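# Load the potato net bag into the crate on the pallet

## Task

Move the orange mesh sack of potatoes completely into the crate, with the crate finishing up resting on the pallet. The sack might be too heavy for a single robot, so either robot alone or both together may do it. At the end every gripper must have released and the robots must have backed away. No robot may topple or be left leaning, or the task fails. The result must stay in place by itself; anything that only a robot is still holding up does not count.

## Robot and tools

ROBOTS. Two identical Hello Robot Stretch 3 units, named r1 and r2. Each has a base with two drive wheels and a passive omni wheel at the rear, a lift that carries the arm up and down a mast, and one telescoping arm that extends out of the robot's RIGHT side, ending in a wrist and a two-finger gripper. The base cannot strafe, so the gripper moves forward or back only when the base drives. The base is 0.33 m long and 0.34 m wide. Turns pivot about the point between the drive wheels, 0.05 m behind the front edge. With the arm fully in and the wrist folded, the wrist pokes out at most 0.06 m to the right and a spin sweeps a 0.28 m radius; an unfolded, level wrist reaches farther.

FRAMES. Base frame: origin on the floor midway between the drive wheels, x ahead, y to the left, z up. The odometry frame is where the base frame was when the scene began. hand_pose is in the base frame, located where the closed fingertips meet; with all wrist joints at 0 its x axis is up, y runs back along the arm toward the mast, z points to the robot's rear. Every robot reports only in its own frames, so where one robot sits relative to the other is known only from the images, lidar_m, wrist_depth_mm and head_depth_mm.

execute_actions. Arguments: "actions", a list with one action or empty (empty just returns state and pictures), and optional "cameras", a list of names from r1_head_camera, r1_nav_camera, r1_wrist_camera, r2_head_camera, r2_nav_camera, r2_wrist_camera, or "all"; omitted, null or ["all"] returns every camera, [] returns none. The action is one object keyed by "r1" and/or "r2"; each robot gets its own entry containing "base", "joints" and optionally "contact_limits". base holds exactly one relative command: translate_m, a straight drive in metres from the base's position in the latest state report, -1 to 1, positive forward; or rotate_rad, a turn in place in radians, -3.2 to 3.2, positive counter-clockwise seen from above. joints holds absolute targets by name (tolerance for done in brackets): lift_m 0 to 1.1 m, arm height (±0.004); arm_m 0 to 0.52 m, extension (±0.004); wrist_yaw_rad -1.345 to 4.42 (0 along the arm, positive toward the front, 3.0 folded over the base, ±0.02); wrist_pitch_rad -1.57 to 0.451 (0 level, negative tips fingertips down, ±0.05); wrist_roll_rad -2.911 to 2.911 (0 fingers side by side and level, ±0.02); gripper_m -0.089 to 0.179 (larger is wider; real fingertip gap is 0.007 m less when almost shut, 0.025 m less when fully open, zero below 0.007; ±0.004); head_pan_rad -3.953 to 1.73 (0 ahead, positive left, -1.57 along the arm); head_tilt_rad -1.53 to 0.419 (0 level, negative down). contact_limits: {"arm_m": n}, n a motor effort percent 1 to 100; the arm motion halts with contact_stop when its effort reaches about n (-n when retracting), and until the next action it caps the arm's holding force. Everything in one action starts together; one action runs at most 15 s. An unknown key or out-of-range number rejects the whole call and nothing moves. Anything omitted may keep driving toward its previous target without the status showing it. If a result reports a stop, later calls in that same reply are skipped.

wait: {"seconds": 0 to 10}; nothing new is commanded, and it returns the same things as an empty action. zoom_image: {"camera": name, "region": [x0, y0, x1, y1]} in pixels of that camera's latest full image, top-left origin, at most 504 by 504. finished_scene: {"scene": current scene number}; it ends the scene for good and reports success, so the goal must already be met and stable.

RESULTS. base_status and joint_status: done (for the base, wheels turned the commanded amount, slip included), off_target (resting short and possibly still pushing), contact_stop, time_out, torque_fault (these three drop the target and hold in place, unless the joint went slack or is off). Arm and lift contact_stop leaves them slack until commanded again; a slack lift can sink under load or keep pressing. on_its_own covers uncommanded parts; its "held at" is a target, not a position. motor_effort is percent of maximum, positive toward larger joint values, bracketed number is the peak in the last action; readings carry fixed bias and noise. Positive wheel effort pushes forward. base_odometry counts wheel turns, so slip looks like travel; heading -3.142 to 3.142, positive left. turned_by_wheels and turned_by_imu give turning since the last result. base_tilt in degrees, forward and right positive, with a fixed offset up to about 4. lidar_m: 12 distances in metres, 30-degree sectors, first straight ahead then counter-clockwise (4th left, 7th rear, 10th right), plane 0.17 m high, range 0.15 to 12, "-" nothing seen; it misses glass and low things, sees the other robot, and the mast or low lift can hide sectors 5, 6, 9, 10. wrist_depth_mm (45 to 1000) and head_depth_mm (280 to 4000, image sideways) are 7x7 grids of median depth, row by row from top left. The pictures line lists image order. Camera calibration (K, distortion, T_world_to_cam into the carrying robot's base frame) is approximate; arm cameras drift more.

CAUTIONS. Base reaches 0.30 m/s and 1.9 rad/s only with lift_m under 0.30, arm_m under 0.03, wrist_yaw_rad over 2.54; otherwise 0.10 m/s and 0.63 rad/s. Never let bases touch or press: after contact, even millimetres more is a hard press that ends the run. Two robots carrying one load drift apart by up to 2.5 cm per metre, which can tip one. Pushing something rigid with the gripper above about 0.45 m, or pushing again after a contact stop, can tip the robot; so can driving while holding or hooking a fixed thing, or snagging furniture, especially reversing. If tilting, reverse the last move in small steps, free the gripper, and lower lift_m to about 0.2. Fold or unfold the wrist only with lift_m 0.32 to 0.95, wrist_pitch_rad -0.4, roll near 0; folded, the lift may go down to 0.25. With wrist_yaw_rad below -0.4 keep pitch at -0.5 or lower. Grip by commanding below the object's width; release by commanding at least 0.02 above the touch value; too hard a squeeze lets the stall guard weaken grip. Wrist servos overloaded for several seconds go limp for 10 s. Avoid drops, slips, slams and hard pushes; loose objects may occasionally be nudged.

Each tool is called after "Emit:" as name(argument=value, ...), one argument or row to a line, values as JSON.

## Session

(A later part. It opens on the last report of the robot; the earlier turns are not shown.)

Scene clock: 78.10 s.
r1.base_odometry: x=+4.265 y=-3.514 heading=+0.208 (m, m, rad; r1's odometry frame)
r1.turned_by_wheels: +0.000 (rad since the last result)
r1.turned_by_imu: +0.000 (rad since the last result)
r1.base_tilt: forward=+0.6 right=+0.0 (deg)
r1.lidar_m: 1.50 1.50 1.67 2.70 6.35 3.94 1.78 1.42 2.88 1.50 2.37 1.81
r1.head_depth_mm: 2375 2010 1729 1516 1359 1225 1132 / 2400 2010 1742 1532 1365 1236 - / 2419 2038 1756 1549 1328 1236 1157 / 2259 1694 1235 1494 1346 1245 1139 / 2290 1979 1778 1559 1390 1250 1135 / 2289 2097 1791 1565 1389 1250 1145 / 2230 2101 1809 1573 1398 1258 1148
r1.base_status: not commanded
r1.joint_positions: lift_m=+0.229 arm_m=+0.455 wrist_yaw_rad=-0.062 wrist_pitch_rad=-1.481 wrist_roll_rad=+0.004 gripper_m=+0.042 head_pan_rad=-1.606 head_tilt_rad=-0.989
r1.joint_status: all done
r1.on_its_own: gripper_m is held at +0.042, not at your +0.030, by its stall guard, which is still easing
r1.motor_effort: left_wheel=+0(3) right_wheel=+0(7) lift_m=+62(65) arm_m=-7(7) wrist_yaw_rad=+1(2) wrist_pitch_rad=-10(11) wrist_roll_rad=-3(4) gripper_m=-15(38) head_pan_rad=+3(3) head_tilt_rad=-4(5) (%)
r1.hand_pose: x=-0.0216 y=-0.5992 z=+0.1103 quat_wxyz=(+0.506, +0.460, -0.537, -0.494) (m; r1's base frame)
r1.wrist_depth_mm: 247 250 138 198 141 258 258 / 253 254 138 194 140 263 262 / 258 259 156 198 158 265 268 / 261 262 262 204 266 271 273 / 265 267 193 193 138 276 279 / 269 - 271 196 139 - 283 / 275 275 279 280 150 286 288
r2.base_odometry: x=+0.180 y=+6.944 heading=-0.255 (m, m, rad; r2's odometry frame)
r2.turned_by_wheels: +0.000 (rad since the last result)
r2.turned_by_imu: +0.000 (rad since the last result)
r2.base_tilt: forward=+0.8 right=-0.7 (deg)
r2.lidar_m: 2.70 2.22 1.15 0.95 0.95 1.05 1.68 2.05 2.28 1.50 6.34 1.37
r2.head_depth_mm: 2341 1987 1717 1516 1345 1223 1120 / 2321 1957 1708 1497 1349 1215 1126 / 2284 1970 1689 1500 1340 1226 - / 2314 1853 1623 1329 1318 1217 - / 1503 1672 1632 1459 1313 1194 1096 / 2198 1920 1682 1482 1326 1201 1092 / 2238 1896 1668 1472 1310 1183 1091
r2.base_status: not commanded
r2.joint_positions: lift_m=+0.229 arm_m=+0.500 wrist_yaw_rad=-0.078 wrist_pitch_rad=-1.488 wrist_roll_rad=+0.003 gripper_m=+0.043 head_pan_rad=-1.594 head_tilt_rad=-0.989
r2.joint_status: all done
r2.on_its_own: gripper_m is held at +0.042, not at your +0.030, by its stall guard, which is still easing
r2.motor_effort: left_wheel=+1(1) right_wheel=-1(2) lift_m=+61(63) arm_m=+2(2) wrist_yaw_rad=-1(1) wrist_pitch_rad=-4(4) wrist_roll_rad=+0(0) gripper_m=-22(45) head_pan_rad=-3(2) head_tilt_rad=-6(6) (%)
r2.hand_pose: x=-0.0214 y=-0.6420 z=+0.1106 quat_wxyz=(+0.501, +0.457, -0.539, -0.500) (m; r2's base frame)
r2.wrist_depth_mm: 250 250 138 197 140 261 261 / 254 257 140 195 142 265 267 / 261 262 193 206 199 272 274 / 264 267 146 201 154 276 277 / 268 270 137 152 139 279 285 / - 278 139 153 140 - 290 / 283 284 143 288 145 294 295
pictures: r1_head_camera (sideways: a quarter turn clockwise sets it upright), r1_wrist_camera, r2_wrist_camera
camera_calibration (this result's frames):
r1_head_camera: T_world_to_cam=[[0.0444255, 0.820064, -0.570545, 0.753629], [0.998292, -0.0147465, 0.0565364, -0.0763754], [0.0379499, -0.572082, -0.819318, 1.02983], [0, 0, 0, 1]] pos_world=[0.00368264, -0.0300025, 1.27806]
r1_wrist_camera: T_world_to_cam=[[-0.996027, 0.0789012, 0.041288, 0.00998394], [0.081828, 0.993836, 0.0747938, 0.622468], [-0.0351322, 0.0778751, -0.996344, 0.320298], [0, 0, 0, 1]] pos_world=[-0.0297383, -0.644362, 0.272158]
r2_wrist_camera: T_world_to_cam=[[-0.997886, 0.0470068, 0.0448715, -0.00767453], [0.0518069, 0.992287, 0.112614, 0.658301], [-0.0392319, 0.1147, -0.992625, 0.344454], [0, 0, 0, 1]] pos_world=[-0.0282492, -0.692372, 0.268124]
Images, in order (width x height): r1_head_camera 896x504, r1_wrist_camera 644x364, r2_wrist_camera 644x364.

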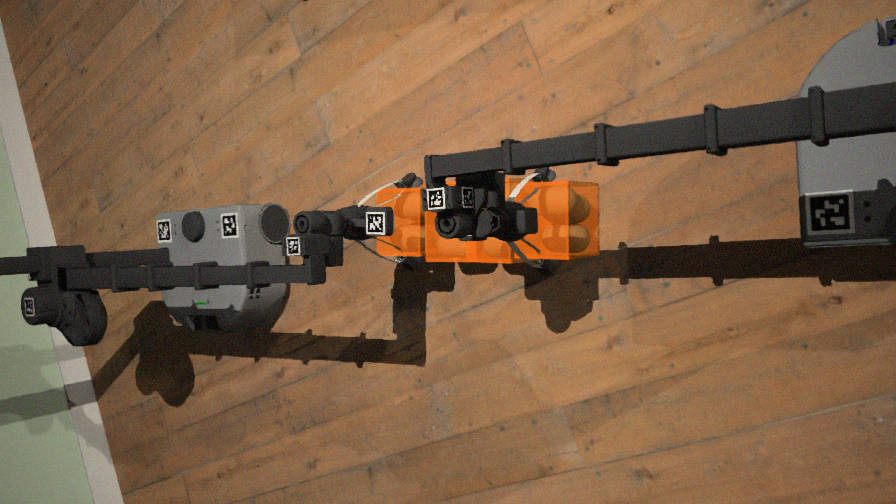

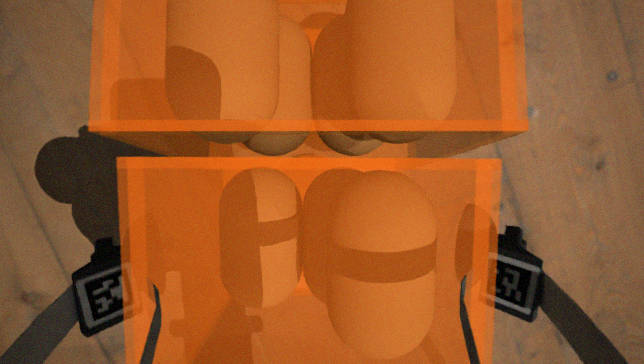

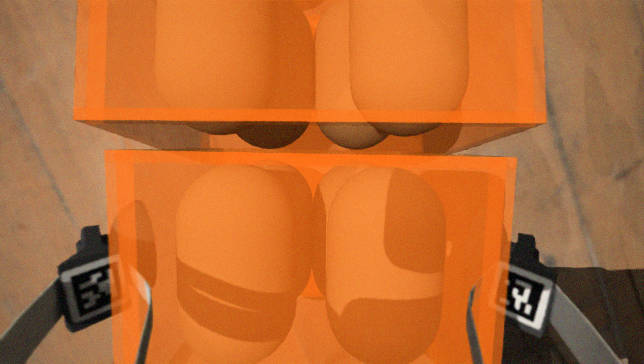

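Emit:
execute_actions(
  actions=[
    {"r1":{"joints":{"lift_m":0.3}},"r2":{"joints":{"lift_m":0.3}}},
  ],
  cameras=[],
)

Emit:
wait(
  seconds=5,
)

Scene clock: 79.87 s.
r1.base_odometry: x=+4.265 y=-3.514 heading=+0.208 (m, m, rad; r1's odometry frame)
r1.turned_by_wheels: +0.000 (rad since the last result)
r1.turned_by_imu: +0.000 (rad since the last result)
r1.base_tilt: forward=+0.6 right=+0.2 (deg)
r1.lidar_m: 1.51 1.50 1.67 2.69 6.36 3.95 1.78 1.42 2.86 0.54 2.37 1.82
r1.head_depth_mm: 2404 1987 1727 1531 1363 1227 1132 / 2405 2025 1744 1538 1372 1246 - / 2416 2032 1747 - 1332 1241 1164 / 1733 1741 1234 1501 1341 1241 1149 / 2288 1991 1758 1553 1392 1251 1138 / 2312 2062 1794 1576 1404 1252 1140 / 2222 2126 1804 1585 1395 1258 1147
r1.base_status: not commanded
r1.joint_positions: lift_m=+0.299 arm_m=+0.455 wrist_yaw_rad=-0.062 wrist_pitch_rad=-1.479 wrist_roll_rad=+0.004 gripper_m=+0.051 head_pan_rad=-1.606 head_tilt_rad=-0.989
r1.joint_status: all done
r1.on_its_own: gripper_m is held at +0.049, not at your +0.030, by its stall guard, which is still easing
r1.motor_effort: left_wheel=+0(1) right_wheel=+1(0) lift_m=+63(67) arm_m=-7(7) wrist_yaw_rad=+1(1) wrist_pitch_rad=-12(12) wrist_roll_rad=-3(3) gripper_m=-32(34) head_pan_rad=+3(3) head_tilt_rad=-4(4) (%)
r1.hand_pose: x=-0.0216 y=-0.5998 z=+0.1803 quat_wxyz=(+0.506, +0.459, -0.538, -0.494) (m; r1's base frame)
r1.wrist_depth_mm: 315 318 140 203 142 325 330 / 321 320 139 195 141 331 334 / 325 328 155 198 156 339 338 / 328 332 331 207 338 342 347 / 335 337 194 193 139 348 351 / 340 346 201 196 140 - 361 / 348 350 352 353 148 363 364
r2.base_odometry: x=+0.180 y=+6.944 heading=-0.255 (m, m, rad; r2's odometry frame)
r2.turned_by_wheels: +0.000 (rad since the last result)
r2.turned_by_imu: +0.000 (rad since the last result)
r2.base_tilt: forward=+0.8 right=-0.8 (deg)
r2.lidar_m: 2.71 2.22 1.15 0.95 0.95 1.05 1.68 2.06 2.28 0.59 6.29 1.37
r2.head_depth_mm: 2344 1974 1710 1503 1354 1220 1119 / 2334 1966 1706 1506 1353 1214 1125 / 2286 1968 1698 1496 1339 1227 - / 2323 1872 1635 1280 1331 1221 - / 1447 1657 1654 1433 1332 1197 1096 / 2181 1929 1672 1471 1326 1197 1099 / 2220 1909 1646 1465 1313 1196 1090
r2.base_status: not commanded
r2.joint_positions: lift_m=+0.299 arm_m=+0.500 wrist_yaw_rad=-0.078 wrist_pitch_rad=-1.484 wrist_roll_rad=+0.003 gripper_m=+0.052 head_pan_rad=-1.594 head_tilt_rad=-0.989
r2.joint_status: all done
r2.on_its_own: gripper_m is held at +0.050, not at your +0.030, by its stall guard, which is still easing
r2.motor_effort: left_wheel=+1(0) right_wheel=-1(1) lift_m=+62(65) arm_m=+2(1) wrist_yaw_rad=-1(1) wrist_pitch_rad=-5(5) wrist_roll_rad=+0(0) gripper_m=-38(42) head_pan_rad=-2(2) head_tilt_rad=-5(6) (%)
r2.hand_pose: x=-0.0215 y=-0.6430 z=+0.1806 quat_wxyz=(+0.501, +0.456, -0.540, -0.499) (m; r2's base frame)
r2.wrist_depth_mm: 316 317 141 200 142 330 334 / 324 326 142 196 143 336 340 / 328 332 193 205 170 342 344 / 335 339 146 204 155 349 354 / 344 342 137 152 139 353 360 / 343 351 138 153 141 - 366 / 359 358 142 364 145 372 379
pictures: none
No camera images: the call's "cameras" was empty. Leave "cameras" out to get every camera's image.

Scene clock: 84.87 s.
r1.base_odometry: x=+4.265 y=-3.514 heading=+0.208 (m, m, rad; r1's odometry frame)
r1.turned_by_wheels: +0.000 (rad since the last result)
r1.turned_by_imu: +0.001 (rad since the last result)
r1.base_tilt: forward=+0.5 right=+0.2 (deg)
r1.lidar_m: 1.50 1.50 1.67 2.70 6.32 3.94 1.77 1.42 2.88 0.54 2.37 1.81
r1.head_depth_mm: 2379 2003 1727 1533 1367 1222 1136 / 2415 2029 1755 1532 1380 1247 - / 2414 2040 1757 - 1334 1238 1163 / 1725 1734 1237 1506 1342 1249 1150 / 2284 1978 1772 1554 1389 1251 1143 / 2298 2103 1789 1573 1394 1258 1140 / 2234 2114 1811 1572 1405 1261 1149
r1.base_status: not commanded
r1.joint_positions: lift_m=+0.299 arm_m=+0.455 wrist_yaw_rad=-0.062 wrist_pitch_rad=-1.478 wrist_roll_rad=+0.004 gripper_m=+0.075 head_pan_rad=-1.606 head_tilt_rad=-0.989
r1.joint_status: all done
r1.on_its_own: gripper_m is held at +0.074, not at your +0.030, by its stall guard, which is still easing
r1.motor_effort: left_wheel=+0(1) right_wheel=+0(0) lift_m=+63(67) arm_m=-7(7) wrist_yaw_rad=+1(1) wrist_pitch_rad=-12(12) wrist_roll_rad=-3(3) gripper_m=-24(34) head_pan_rad=+3(3) head_tilt_rad=-5(4) (%)
r1.hand_pose: x=-0.0216 y=-0.6001 z=+0.1803 quat_wxyz=(+0.507, +0.459, -0.538, -0.494) (m; r1's base frame)
r1.wrist_depth_mm: 314 317 141 204 143 327 328 / 321 322 139 196 141 332 335 / 325 330 154 199 156 337 340 / 330 332 334 209 339 345 345 / 336 338 193 194 139 349 350 / 342 344 199 195 140 - 356 / 348 347 354 353 147 363 364
r2.base_odometry: x=+0.180 y=+6.944 heading=-0.255 (m, m, rad; r2's odometry frame)
r2.turned_by_wheels: +0.000 (rad since the last result)
r2.turned_by_imu: +0.001 (rad since the last result)
r2.base_tilt: forward=+0.8 right=-0.7 (deg)
r2.lidar_m: 2.70 2.22 1.15 0.95 0.95 1.05 1.68 2.06 2.29 0.59 6.34 1.37
r2.head_depth_mm: 2346 1980 1723 1515 1354 1222 1119 / 2350 1955 1708 1514 1347 1208 1130 / 2331 1956 1690 1500 1339 1223 - / 2304 1856 1662 1276 1329 1219 - / 1445 1664 1650 1431 1327 1210 1101 / 2207 1913 1670 1474 1322 1195 1098 / 2239 1902 1650 1459 1319 1192 1083
r2.base_status: not commanded
r2.joint_positions: lift_m=+0.299 arm_m=+0.500 wrist_yaw_rad=-0.078 wrist_pitch_rad=-1.482 wrist_roll_rad=+0.003 gripper_m=+0.077 head_pan_rad=-1.594 head_tilt_rad=-0.989
r2.joint_status: all done
r2.on_its_own: gripper_m is held at +0.076, not at your +0.030, by its stall guard, which is still easing
r2.motor_effort: left_wheel=+1(0) right_wheel=-1(1) lift_m=+62(65) arm_m=+1(1) wrist_yaw_rad=-1(1) wrist_pitch_rad=-5(5) wrist_roll_rad=+0(0) gripper_m=-29(42) head_pan_rad=-2(2) head_tilt_rad=-6(6) (%)
r2.hand_pose: x=-0.0215 y=-0.6434 z=+0.1806 quat_wxyz=(+0.502, +0.456, -0.540, -0.498) (m; r2's base frame)
r2.wrist_depth_mm: 319 319 141 201 143 330 332 / 323 325 141 197 143 337 338 / 329 331 194 205 168 343 345 / 334 336 146 203 154 350 355 / 342 341 137 152 139 352 361 / 349 354 138 153 141 - 371 / 357 362 142 361 144 372 374
wait: 5.00 s; at rest by 0.27 s
pictures: r1_head_camera (sideways: a quarter turn clockwise sets it upright), r1_nav_camera (sideways: a quarter turn counterclockwise sets it upright), r1_wrist_camera, r2_head_camera (sideways: a quarter turn clockwise sets it upright), r2_nav_camera (sideways: a quarter turn counterclockwise sets it upright), r2_wrist_camera
camera_calibration (this result's frames):
r1_head_camera: T_world_to_cam=[[0.0444253, 0.820064, -0.570545, 0.753629], [0.998292, -0.0147463, 0.0565363, -0.0763754], [0.03795, -0.572082, -0.819318, 1.02983], [0, 0, 0, 1]] pos_world=[0.00368264, -0.0300025, 1.27806]
r1_nav_camera: T_world_to_cam=[[-0.0535654, -0.834828, 0.547898, -0.668718], [-0.997886, 0.064967, 0.00143116, 0.0592793], [-0.0367901, -0.546663, -0.836544, 1.04963], [0, 0, 0, 1]] pos_world=[0.0619497, 0.0116771, 1.24437]
r1_wrist_camera: T_world_to_cam=[[-0.996021, 0.0790047, 0.0412299, 0.00718236], [0.08181, 0.994081, 0.0714878, 0.618828], [-0.035338, 0.0745764, -0.996589, 0.388143], [0, 0, 0, 1]] pos_world=[-0.0297563, -0.644678, 0.342284]
r2_head_camera: T_world_to_cam=[[0.00394115, 0.854294, -0.519775, 0.699765], [0.999615, -0.0176439, -0.0214197, 0.0230026], [-0.0274696, -0.519491, -0.854034, 1.07573], [0, 0, 0, 1]] pos_world=[0.00379826, -0.0385677, 1.28292]
r2_nav_camera: T_world_to_cam=[[-0.0694333, -0.807307, 0.586033, -0.717839], [-0.99757, 0.0595982, -0.0360911, 0.10209], [-0.0057899, -0.587115, -0.809483, 1.01833], [0, 0, 0, 1]] pos_world=[0.0578964, 0.0122759, 1.24868]
r2_wrist_camera: T_world_to_cam=[[-0.997868, 0.0472395, 0.0450344, -0.0107338], [0.0518501, 0.992862, 0.107412, 0.6531], [-0.0396388, 0.109518, -0.993194, 0.410815], [0, 0, 0, 1]] pos_world=[-0.02829, -0.692922, 0.338351]
Images, in order (width x height): r1_head_camera 896x504, r1_nav_camera 672x504, r1_wrist_camera 644x364, r2_head_camera 896x504, r2_nav_camera 672x504, r2_wrist_camera 644x364.

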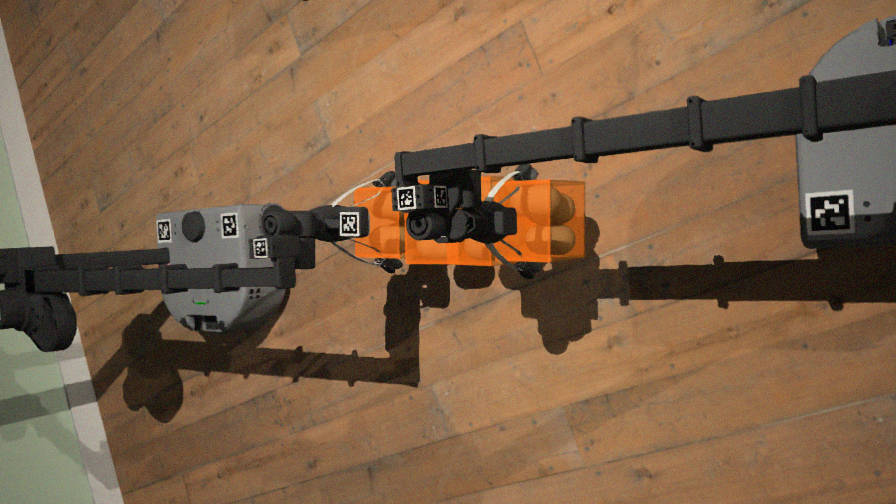

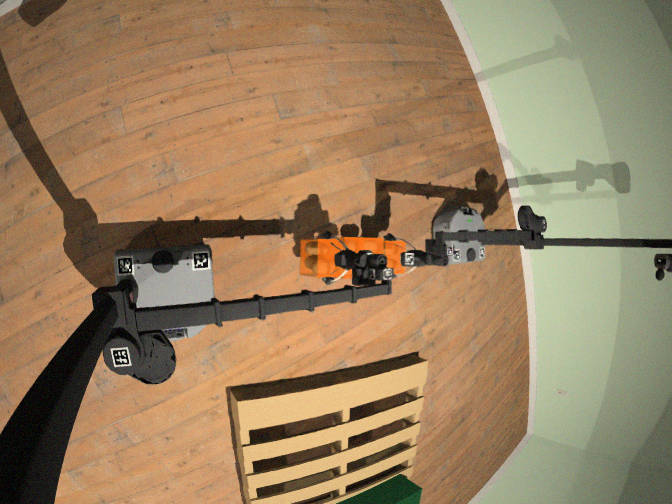

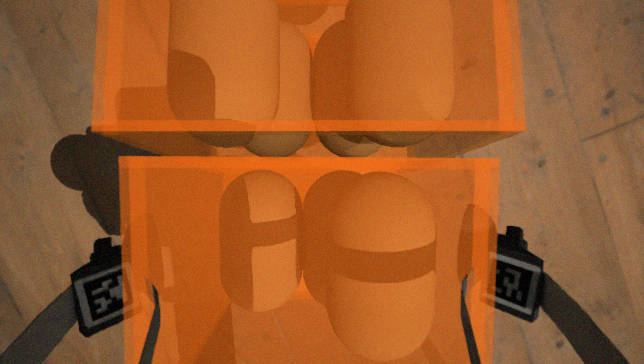

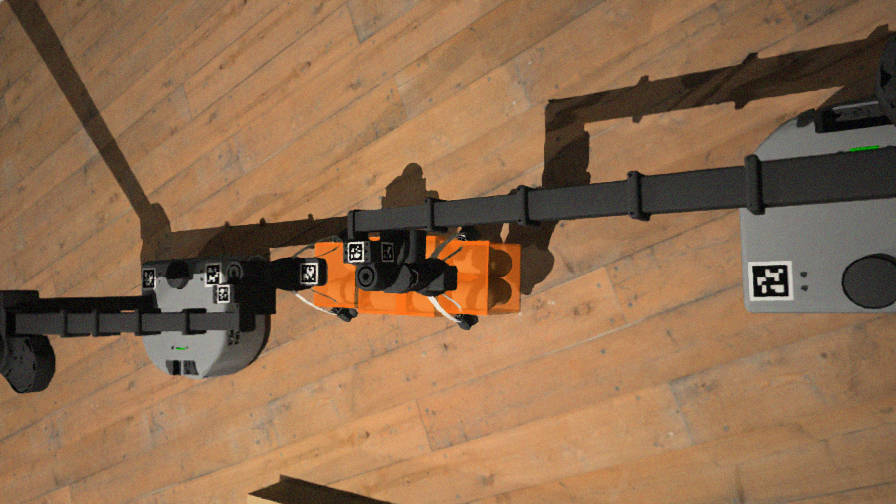

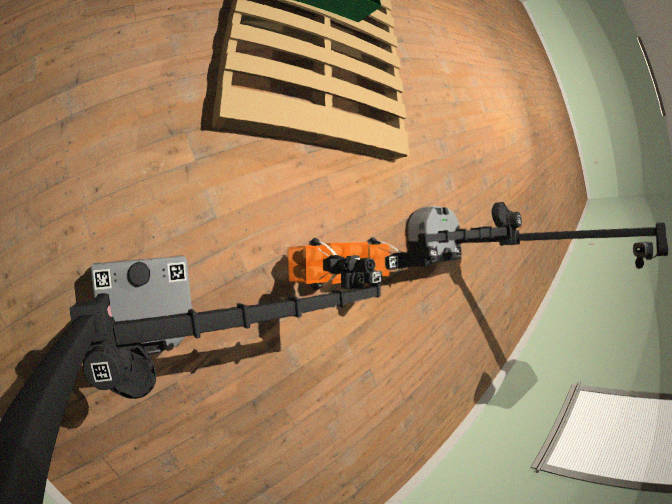

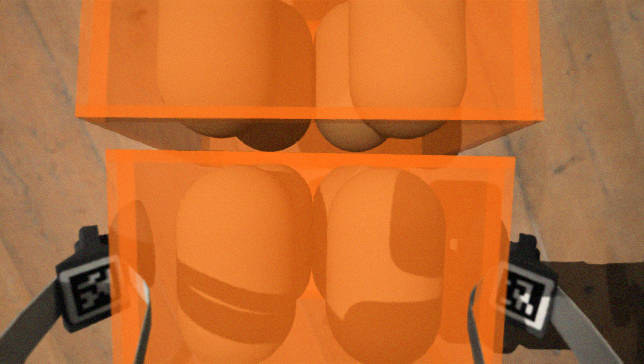

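Emit:
execute_actions(
  actions=[
    {"r1":{"base":{"translate_m":-0.5},"joints":{"lift_m":0.66,"gripper_m":0.055,"head_pan_rad":-2.0}},"r2":{"base":{"translate_m":0.5},"joints":{"lift_m":0.66,"gripper_m":0.055}}},
  ],
  cameras=["r1_nav_camera","r1_wrist_camera","r2_wrist_camera"],
)

Scene clock: 91.57 s.
r1.base_odometry: x=+3.776 y=-3.617 heading=+0.207 (m, m, rad; r1's odometry frame)
r1.turned_by_wheels: +0.000 (rad since the last result)
r1.turned_by_imu: +0.004 (rad since the last result)
r1.base_tilt: forward=+0.6 right=+0.0 (deg)
r1.lidar_m: 1.97 1.97 2.20 3.55 6.20 3.36 2.79 0.97 1.21 1.49 2.53 2.39
r1.head_depth_mm: 2389 1637 1548 1425 1246 1197 - / 2408 2021 1644 1400 1331 - - / 2438 2048 1649 1445 - 1117 - / 2455 2057 1673 1433 1228 1158 1158 / 2479 2073 1638 1382 1345 1243 1135 / 2506 2171 1019 932 1399 1258 1148 / 2491 910 1671 1546 1400 1262 1148
r1.base_status: done
r1.joint_positions: lift_m=+0.659 arm_m=+0.455 wrist_yaw_rad=-0.062 wrist_pitch_rad=-1.484 wrist_roll_rad=+0.004 gripper_m=+0.083 head_pan_rad=-1.993 head_tilt_rad=-0.989
r1.joint_status: gripper_m off_target (ended at +0.083, target +0.055); the others done
r1.on_its_own: gripper_m is held at +0.082, not at your +0.055, by its stall guard, which is still easing
r1.motor_effort: left_wheel=+0(3) right_wheel=+1(5) lift_m=+63(65) arm_m=-7(7) wrist_yaw_rad=+1(1) wrist_pitch_rad=-9(12) wrist_roll_rad=-3(3) gripper_m=-22(98) head_pan_rad=-3(26) head_tilt_rad=-4(5) (%)
r1.hand_pose: x=-0.0215 y=-0.5986 z=+0.5403 quat_wxyz=(+0.505, +0.460, -0.536, -0.495) (m; r1's base frame)
r1.wrist_depth_mm: 659 666 143 214 145 558 568 / 668 673 142 199 144 567 573 / 688 688 151 200 153 584 595 / 688 700 699 215 576 589 592 / 705 710 194 195 140 716 604 / 707 720 194 195 140 - 623 / 739 733 745 744 143 620 633
r2.base_odometry: x=+0.664 y=+6.818 heading=-0.255 (m, m, rad; r2's odometry frame)
r2.turned_by_wheels: +0.000 (rad since the last result)
r2.turned_by_imu: -0.003 (rad since the last result)
r2.base_tilt: forward=+0.8 right=-0.7 (deg)
r2.lidar_m: 2.23 2.22 1.36 1.12 1.11 1.23 1.97 2.53 2.80 1.49 1.12 0.92
r2.head_depth_mm: 2336 1990 1708 1512 1348 1223 1125 / 2341 1962 1709 1547 1380 - - / 2296 1970 1690 1478 1328 1221 - / 2166 - 972 1452 1333 1222 - / 1683 1695 1453 1340 1235 1184 1095 / 2250 1922 1578 1400 1275 1174 1093 / 2249 1911 1549 1392 1206 1188 1086
r2.base_status: done
r2.joint_positions: lift_m=+0.659 arm_m=+0.500 wrist_yaw_rad=-0.078 wrist_pitch_rad=-1.485 wrist_roll_rad=+0.003 gripper_m=+0.084 head_pan_rad=-1.594 head_tilt_rad=-0.989
r2.joint_status: gripper_m off_target (ended at +0.084, target +0.055); the others done
r2.on_its_own: gripper_m is held at +0.083, not at your +0.055, by its stall guard, which is still easing
r2.motor_effort: left_wheel=+0(5) right_wheel=-2(6) lift_m=+62(65) arm_m=+2(1) wrist_yaw_rad=-1(1) wrist_pitch_rad=-4(5) wrist_roll_rad=+0(0) gripper_m=-26(100) head_pan_rad=-2(2) head_tilt_rad=-6(6) (%)
r2.hand_pose: x=-0.0215 y=-0.6427 z=+0.5406 quat_wxyz=(+0.501, +0.457, -0.539, -0.499) (m; r2's base frame)
r2.wrist_depth_mm: 656 551 142 202 145 691 696 / 564 556 142 199 144 704 723 / 626 568 162 204 164 723 725 / 696 585 148 207 725 733 747 / 606 732 137 152 139 738 758 / 601 614 138 153 141 - 764 / 632 609 141 761 144 778 804
pictures: r1_nav_camera (sideways: a quarter turn counterclockwise sets it upright), r1_wrist_camera, r2_wrist_camera
camera_calibration (this result's frames):
r1_nav_camera: T_world_to_cam=[[-0.364717, -0.752854, 0.547898, -0.66682], [-0.899546, 0.436823, 0.00143117, 0.0586794], [-0.240412, -0.492337, -0.836544, 1.05087], [0, 0, 0, 1]] pos_world=[0.0622259, -0.0102677, 1.24437]
r1_wrist_camera: T_world_to_cam=[[-0.996036, 0.0787698, 0.0413293, -0.00788093], [0.0817839, 0.993658, 0.0771713, 0.588304], [-0.0349884, 0.0802454, -0.996161, 0.749982], [0, 0, 0, 1]] pos_world=[-0.0297228, -0.644135, 0.702028]
r2_wrist_camera: T_world_to_cam=[[-0.997878, 0.0471168, 0.0449493, -0.0269579], [0.0518267, 0.992565, 0.110129, 0.612074], [-0.0394261, 0.112225, -0.9929, 0.769889], [0, 0, 0, 1]] pos_world=[-0.0282687, -0.692654, 0.698227]
Images, in order (width x height): r1_nav_camera 672x504, r1_wrist_camera 644x364, r2_wrist_camera 644x364.

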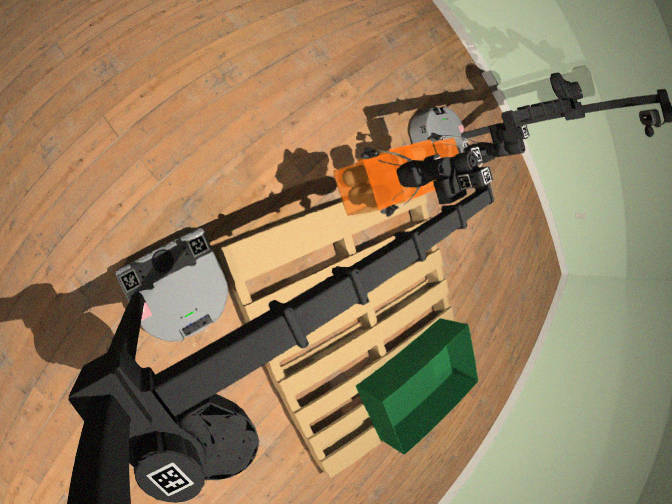

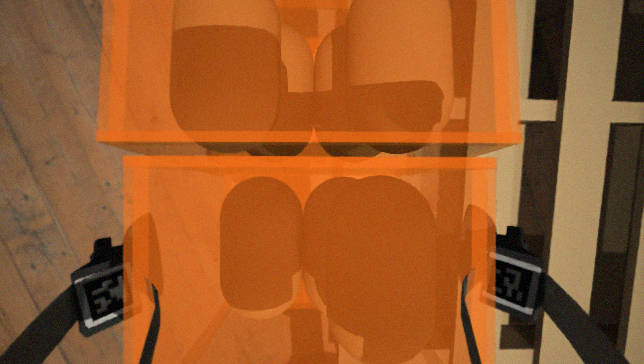

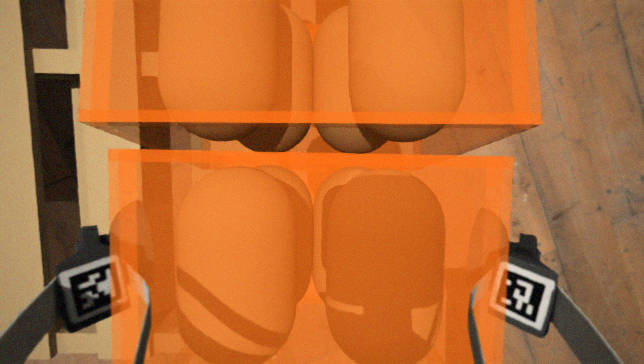

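Slight convergence; compensating with r2's arm.

Emit:
execute_actions(
  actions=[
    {"r1":{"base":{"translate_m":-0.5},"joints":{"arm_m":0.48,"gripper_m":0.05}},"r2":{"base":{"translate_m":0.5},"joints":{"arm_m":0.465,"gripper_m":0.05}}},
  ],
  cameras=["r1_nav_camera","r1_head_camera","r2_wrist_camera"],
)

Scene clock: 98.03 s.
r1.base_odometry: x=+3.287 y=-3.720 heading=+0.207 (m, m, rad; r1's odometry frame)
r1.turned_by_wheels: -0.001 (rad since the last result)
r1.turned_by_imu: -0.016 (rad since the last result)
r1.base_tilt: forward=+0.6 right=+0.1 (deg)
r1.lidar_m: 2.45 2.43 2.70 4.28 5.44 2.83 2.33 0.66 0.58 1.49 2.70 2.98
r1.head_depth_mm: 2374 2006 1438 1376 1263 1186 - / 2427 2015 1529 1374 1261 - - / 2419 2033 1551 1350 - 1101 - / 2445 2063 1490 1372 1260 1228 1066 / 2471 2083 1725 1446 1313 1162 1105 / 2497 2193 1034 946 1319 1165 1057 / 2557 2169 1061 1439 1287 1219 1079
r1.base_status: done
r1.joint_positions: lift_m=+0.659 arm_m=+0.480 wrist_yaw_rad=-0.061 wrist_pitch_rad=-1.474 wrist_roll_rad=+0.003 gripper_m=+0.079 head_pan_rad=-1.993 head_tilt_rad=-0.989
r1.joint_status: gripper_m off_target (ended at +0.079, target +0.050); the others done
r1.on_its_own: gripper_m is held at +0.078, not at your +0.050, by its stall guard, which is still easing; left_wheel is at rest, and its effort (-19) is outside its rest range (-18 to +18)
r1.motor_effort: left_wheel=-19(23) right_wheel=+3(7) lift_m=+63(63) arm_m=+4(3) wrist_yaw_rad=+0(1) wrist_pitch_rad=-15(16) wrist_roll_rad=-2(3) gripper_m=-22(98) head_pan_rad=-3(3) head_tilt_rad=-4(4) (%)
r1.hand_pose: x=-0.0217 y=-0.6256 z=+0.5403 quat_wxyz=(+0.508, +0.458, -0.538, -0.492) (m; r1's base frame)
r1.wrist_depth_mm: 543 545 144 206 145 514 561 / 609 552 142 197 143 522 566 / 616 562 150 201 158 538 577 / 677 570 570 215 583 538 582 / 702 680 193 194 139 479 580 / 705 710 195 195 140 - 455 / 595 601 704 604 144 620 626
r2.base_odometry: x=+1.148 y=+6.692 heading=-0.255 (m, m, rad; r2's odometry frame)
r2.turned_by_wheels: +0.000 (rad since the last result)
r2.turned_by_imu: -0.003 (rad since the last result)
r2.base_tilt: forward=+0.8 right=-0.7 (deg)
r2.lidar_m: 1.76 1.75 1.58 1.29 1.29 1.42 2.26 2.99 3.29 1.48 0.54 0.64
r2.head_depth_mm: 2313 1975 1725 1504 1312 1217 1125 / 2334 1955 1562 1366 1236 - - / 2320 1994 1505 1331 1198 1207 - / 2191 - 962 1399 1272 1204 - / 847 1692 1519 1380 1289 1184 1098 / 2257 1930 1582 1399 1223 1183 1089 / 2266 1905 1412 1284 1157 1174 1087
r2.base_status: done
r2.joint_positions: lift_m=+0.659 arm_m=+0.465 wrist_yaw_rad=-0.078 wrist_pitch_rad=-1.480 wrist_roll_rad=+0.003 gripper_m=+0.080 head_pan_rad=-1.594 head_tilt_rad=-0.989
r2.joint_status: gripper_m off_target (ended at +0.080, target +0.050); the others done
r2.on_its_own: gripper_m is held at +0.079, not at your +0.050, by its stall guard, which is still easing
r2.motor_effort: left_wheel=+2(3) right_wheel=-4(7) lift_m=+62(62) arm_m=-3(3) wrist_yaw_rad=-1(1) wrist_pitch_rad=-6(7) wrist_roll_rad=+0(0) gripper_m=-27(100) head_pan_rad=-2(2) head_tilt_rad=-6(6) (%)
r2.hand_pose: x=-0.0216 y=-0.6096 z=+0.5406 quat_wxyz=(+0.502, +0.455, -0.541, -0.498) (m; r2's base frame)
r2.wrist_depth_mm: 443 557 143 204 144 570 698 / 441 554 141 197 144 579 711 / 431 579 158 205 208 586 728 / 426 699 148 206 591 598 734 / 435 559 137 152 140 614 763 / 412 623 138 153 140 - 775 / 765 763 141 622 144 779 791
pictures: r1_head_camera (sideways: a quarter turn clockwise sets it upright), r1_nav_camera (sideways: a quarter turn counterclockwise sets it upright), r2_wrist_camera
camera_calibration (this result's frames):
r1_head_camera: T_world_to_cam=[[0.350774, 0.742587, -0.570545, 0.75176], [0.918828, -0.390587, 0.0565363, -0.0758907], [-0.180864, -0.544064, -0.819318, 1.03117], [0, 0, 0, 1]] pos_world=[-0.00746669, -0.0268689, 1.27806]
r1_nav_camera: T_world_to_cam=[[-0.364813, -0.752808, 0.547898, -0.66682], [-0.899491, 0.436937, 0.00143116, 0.0586791], [-0.240474, -0.492307, -0.836544, 1.05087], [0, 0, 0, 1]] pos_world=[0.0622246, -0.0102748, 1.24437]
r2_wrist_camera: T_world_to_cam=[[-0.997859, 0.0473402, 0.0451154, -0.0285785], [0.0518561, 0.993137, 0.104837, 0.58241], [-0.0398428, 0.106952, -0.993466, 0.763242], [0, 0, 0, 1]] pos_world=[-0.0283092, -0.65869, 0.698486]
Images, in order (width x height): r1_head_camera 896x504, r1_nav_camera 672x504, r2_wrist_camera 644x364.

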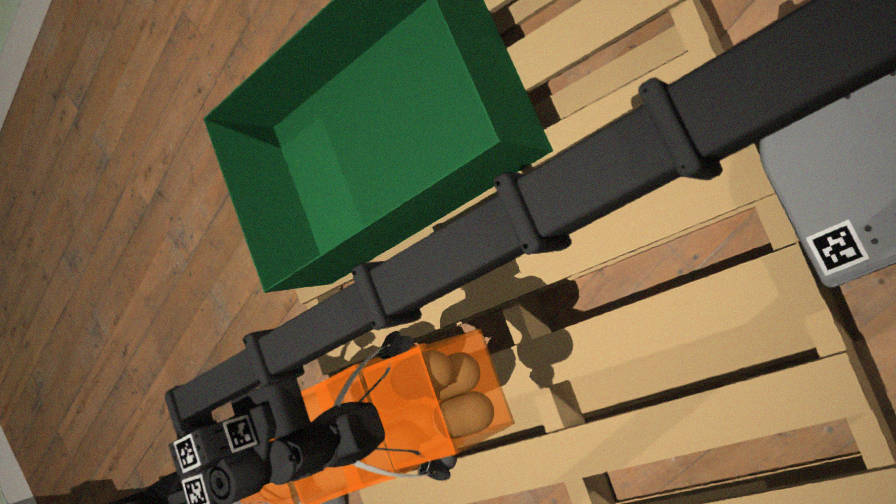

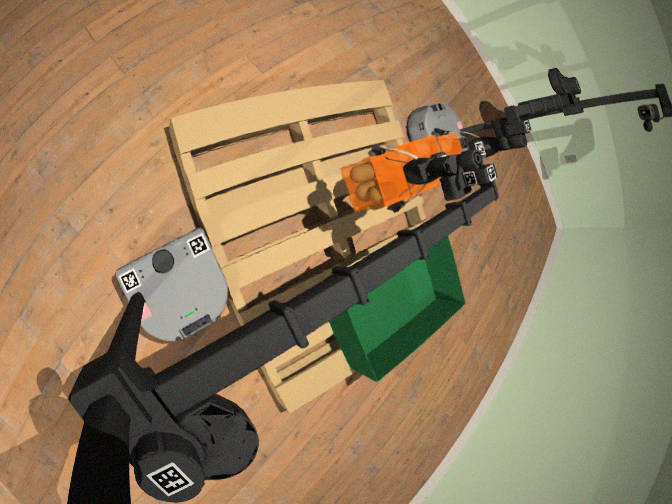

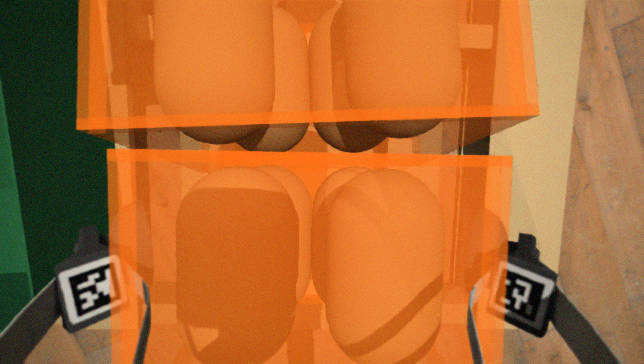

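Emit:
execute_actions(
  actions=[
    {"r1":{"base":{"rotate_rad":-0.075},"joints":{"wrist_yaw_rad":0.02,"gripper_m":0.055,"head_tilt_rad":-1.2}},"r2":{"base":{"translate_m":0.055},"joints":{"arm_m":0.472,"gripper_m":0.055}}},
  ],
  cameras=[],
)

Emit:
execute_actions(
  actions=[
    {"r1":{"base":{"translate_m":-0.2}},"r2":{"base":{"translate_m":0.2},"joints":{"arm_m":0.485}}},
  ],
  cameras=["r1_wrist_camera","r1_head_camera","r2_wrist_camera"],
)

Scene clock: 100.23 s.
r1.base_odometry: x=+3.287 y=-3.720 heading=+0.132 (m, m, rad; r1's odometry frame)
r1.turned_by_wheels: -0.075 (rad since the last result)
r1.turned_by_imu: -0.074 (rad since the last result)
r1.base_tilt: forward=+0.7 right=+0.2 (deg)
r1.lidar_m: 2.48 2.44 2.62 3.90 6.07 3.00 2.35 0.71 0.58 1.05 2.70 2.90
r1.head_depth_mm: 1757 1314 1311 1246 1265 - 1106 / 1767 1410 1285 1337 - - - / 1496 1460 1343 - 1168 - - / 1800 1468 - 1253 1259 1191 1132 / 1820 1462 1363 1355 1189 1191 1136 / - 1223 923 1306 1239 1140 1137 / - 953 1429 1281 1267 1129 1144
r1.base_status: done
r1.joint_positions: lift_m=+0.659 arm_m=+0.480 wrist_yaw_rad=+0.022 wrist_pitch_rad=-1.478 wrist_roll_rad=-0.004 gripper_m=+0.060 head_pan_rad=-1.993 head_tilt_rad=-1.185
r1.joint_status: gripper_m off_target (ended at +0.060, target +0.055); the others done
r1.motor_effort: left_wheel=+2(16) right_wheel=-2(11) lift_m=+62(63) arm_m=+3(3) wrist_yaw_rad=-1(2) wrist_pitch_rad=-12(15) wrist_roll_rad=+3(4) gripper_m=-28(99) head_pan_rad=-2(2) head_tilt_rad=-6(21) (%)
r1.hand_pose: x=-0.0216 y=-0.6245 z=+0.5403 quat_wxyz=(+0.529, +0.483, -0.516, -0.470) (m; r1's base frame)
r1.wrist_depth_mm: 541 635 144 213 146 444 561 / 548 563 141 199 143 450 570 / 559 567 152 200 153 458 579 / 571 571 574 216 579 462 588 / 577 571 195 194 140 464 598 / 644 590 194 195 140 - 485 / 597 606 609 604 144 621 626
r2.base_odometry: x=+1.201 y=+6.678 heading=-0.255 (m, m, rad; r2's odometry frame)
r2.turned_by_wheels: +0.000 (rad since the last result)
r2.turned_by_imu: +0.000 (rad since the last result)
r2.base_tilt: forward=+0.7 right=-0.8 (deg)
r2.lidar_m: 1.71 1.70 1.59 1.31 1.30 1.44 2.29 3.03 3.38 0.93 0.52 0.65
r2.head_depth_mm: 2375 1977 1715 1463 1232 1205 1127 / 2309 1988 1563 1393 1235 - - / 2320 2005 1633 1423 1276 1198 - / 2143 - 957 1351 1241 1206 - / 849 1689 1513 1357 1227 1183 1106 / 2275 1903 1482 1379 1282 1188 1093 / 2231 1903 1415 1322 1156 1189 1090
r2.base_status: done
r2.joint_positions: lift_m=+0.659 arm_m=+0.472 wrist_yaw_rad=-0.078 wrist_pitch_rad=-1.480 wrist_roll_rad=-0.004 gripper_m=+0.060 head_pan_rad=-1.594 head_tilt_rad=-0.989
r2.joint_status: gripper_m off_target (ended at +0.060, target +0.055); the others done
r2.motor_effort: left_wheel=+1(7) right_wheel=-2(9) lift_m=+62(62) arm_m=+1(2) wrist_yaw_rad=-2(4) wrist_pitch_rad=-6(6) wrist_roll_rad=+3(5) gripper_m=-36(100) head_pan_rad=-2(2) head_tilt_rad=-5(6) (%)
r2.hand_pose: x=-0.0216 y=-0.6160 z=+0.5406 quat_wxyz=(+0.504, +0.457, -0.539, -0.496) (m; r2's base frame)
r2.wrist_depth_mm: 413 475 143 204 147 578 565 / 478 468 143 201 145 626 588 / 558 534 161 205 160 597 598 / 575 530 151 209 595 606 605 / 583 577 137 153 140 613 754 / 567 601 139 153 140 - 764 / 743 747 141 641 143 778 792
pictures: none
No camera images: the call's "cameras" was empty. Leave "cameras" out to get every camera's image.

Scene clock: 103.43 s.
r1.base_odometry: x=+3.089 y=-3.746 heading=+0.132 (m, m, rad; r1's odometry frame)
r1.turned_by_wheels: +0.000 (rad since the last result)
r1.turned_by_imu: +0.002 (rad since the last result)
r1.base_tilt: forward=+0.4 right=+0.2 (deg)
r1.lidar_m: 2.65 2.62 2.81 4.18 5.95 2.75 2.16 2.14 0.51 0.50 2.78 2.98
r1.head_depth_mm: 1753 1607 1474 1236 1260 - 1109 / 1766 1611 1264 1308 - - - / 1782 1403 1358 - 1174 - - / 1803 1462 - 1227 1190 1183 1127 / 1805 1450 1344 1352 1181 1191 1135 / - 1316 919 1287 1271 1144 1140 / - 955 1437 1305 1202 1188 1141
r1.base_status: done
r1.joint_positions: lift_m=+0.659 arm_m=+0.480 wrist_yaw_rad=+0.021 wrist_pitch_rad=-1.476 wrist_roll_rad=-0.004 gripper_m=+0.077 head_pan_rad=-1.993 head_tilt_rad=-1.185
r1.joint_status: not commanded
r1.on_its_own: gripper_m is held at +0.076, not at your +0.055, by its stall guard, which is still easing
r1.motor_effort: left_wheel=+2(1) right_wheel=-1(6) lift_m=+63(63) arm_m=+3(3) wrist_yaw_rad=-1(1) wrist_pitch_rad=-13(13) wrist_roll_rad=+2(3) gripper_m=-24(29) head_pan_rad=-3(3) head_tilt_rad=-6(6) (%)
r1.hand_pose: x=-0.0216 y=-0.6251 z=+0.5403 quat_wxyz=(+0.529, +0.482, -0.517, -0.470) (m; r1's base frame)
r1.wrist_depth_mm: 541 546 144 545 146 550 524 / 549 656 142 200 144 559 527 / 564 576 152 200 153 571 531 / 568 580 571 217 573 578 535 / 629 588 194 195 140 591 511 / 690 588 194 194 140 - 462 / 601 606 603 612 143 631 752
r2.base_odometry: x=+1.394 y=+6.627 heading=-0.255 (m, m, rad; r2's odometry frame)
r2.turned_by_wheels: +0.000 (rad since the last result)
r2.turned_by_imu: -0.001 (rad since the last result)
r2.base_tilt: forward=+0.8 right=-0.6 (deg)
r2.lidar_m: 1.52 1.51 1.68 1.38 1.37 1.51 2.40 3.21 3.57 0.46 0.47 1.86
r2.head_depth_mm: 2368 1989 1615 1441 1242 1220 1119 / 2309 1974 1600 1429 1307 - - / 2327 1984 1696 1466 1319 1219 - / 2125 - 976 1344 1241 1219 - / 864 1701 1383 1323 1172 1203 1098 / 2270 1914 1425 1317 1161 1206 1090 / 2241 1911 1420 1313 1155 1189 1094
r2.base_status: done
r2.joint_positions: lift_m=+0.659 arm_m=+0.485 wrist_yaw_rad=-0.079 wrist_pitch_rad=-1.479 wrist_roll_rad=-0.003 gripper_m=+0.078 head_pan_rad=-1.594 head_tilt_rad=-0.989
r2.joint_status: all done
r2.on_its_own: gripper_m is held at +0.076, not at your +0.055, by its stall guard, which is still easing
r2.motor_effort: left_wheel=+1(4) right_wheel=-1(6) lift_m=+62(62) arm_m=+1(2) wrist_yaw_rad=-1(1) wrist_pitch_rad=-6(6) wrist_roll_rad=+3(3) gripper_m=-28(35) head_pan_rad=-2(2) head_tilt_rad=-6(6) (%)
r2.hand_pose: x=-0.0216 y=-0.6292 z=+0.5406 quat_wxyz=(+0.504, +0.457, -0.539, -0.496) (m; r2's base frame)
r2.wrist_depth_mm: 538 536 143 203 146 583 576 / 554 547 143 200 145 586 607 / 565 574 161 205 161 608 597 / 574 576 149 209 590 613 619 / 580 584 138 153 140 621 624 / 558 487 138 153 140 - 636 / 743 456 141 645 143 782 795
pictures: r1_head_camera (sideways: a quarter turn clockwise sets it upright), r1_wrist_camera, r2_wrist_camera
camera_calibration (this result's frames):
r1_head_camera: T_world_to_cam=[[0.389929, 0.829583, -0.399685, 0.528957], [0.91413, -0.401046, 0.0594085, -0.0795864], [-0.111008, -0.388529, -0.914725, 1.15473], [0, 0, 0, 1]] pos_world=[-0.00531937, -0.0220859, 1.2724]
r1_wrist_camera: T_world_to_cam=[[-0.99905, -0.0117859, 0.0419482, -0.0628995], [-0.00886842, 0.997573, 0.0690681, 0.619459], [-0.0426604, 0.0686305, -0.99673, 0.744983], [0, 0, 0, 1]] pos_world=[-0.0255648, -0.669826, 0.7024]
r2_wrist_camera: T_world_to_cam=[[-0.998087, 0.0416661, 0.0456683, -0.0315319], [0.0462521, 0.993453, 0.104456, 0.602161], [-0.0410171, 0.106368, -0.99348, 0.764953], [0, 0, 0, 1]] pos_world=[-0.0279466, -0.678271, 0.698507]
Images, in order (width x height): r1_head_camera 896x504, r1_wrist_camera 644x364, r2_wrist_camera 644x364.

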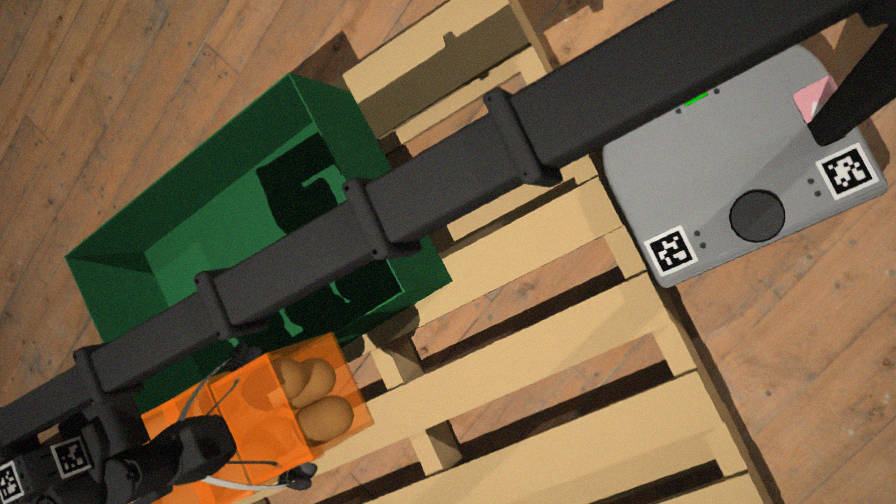

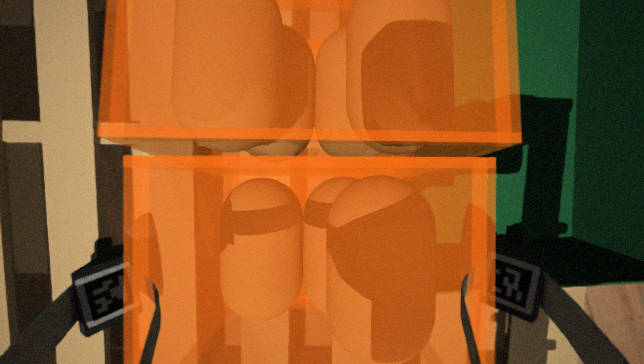

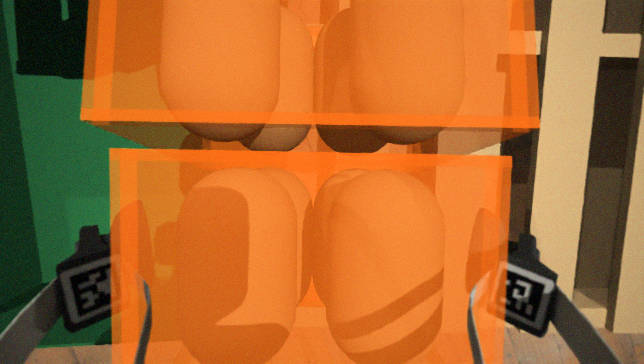

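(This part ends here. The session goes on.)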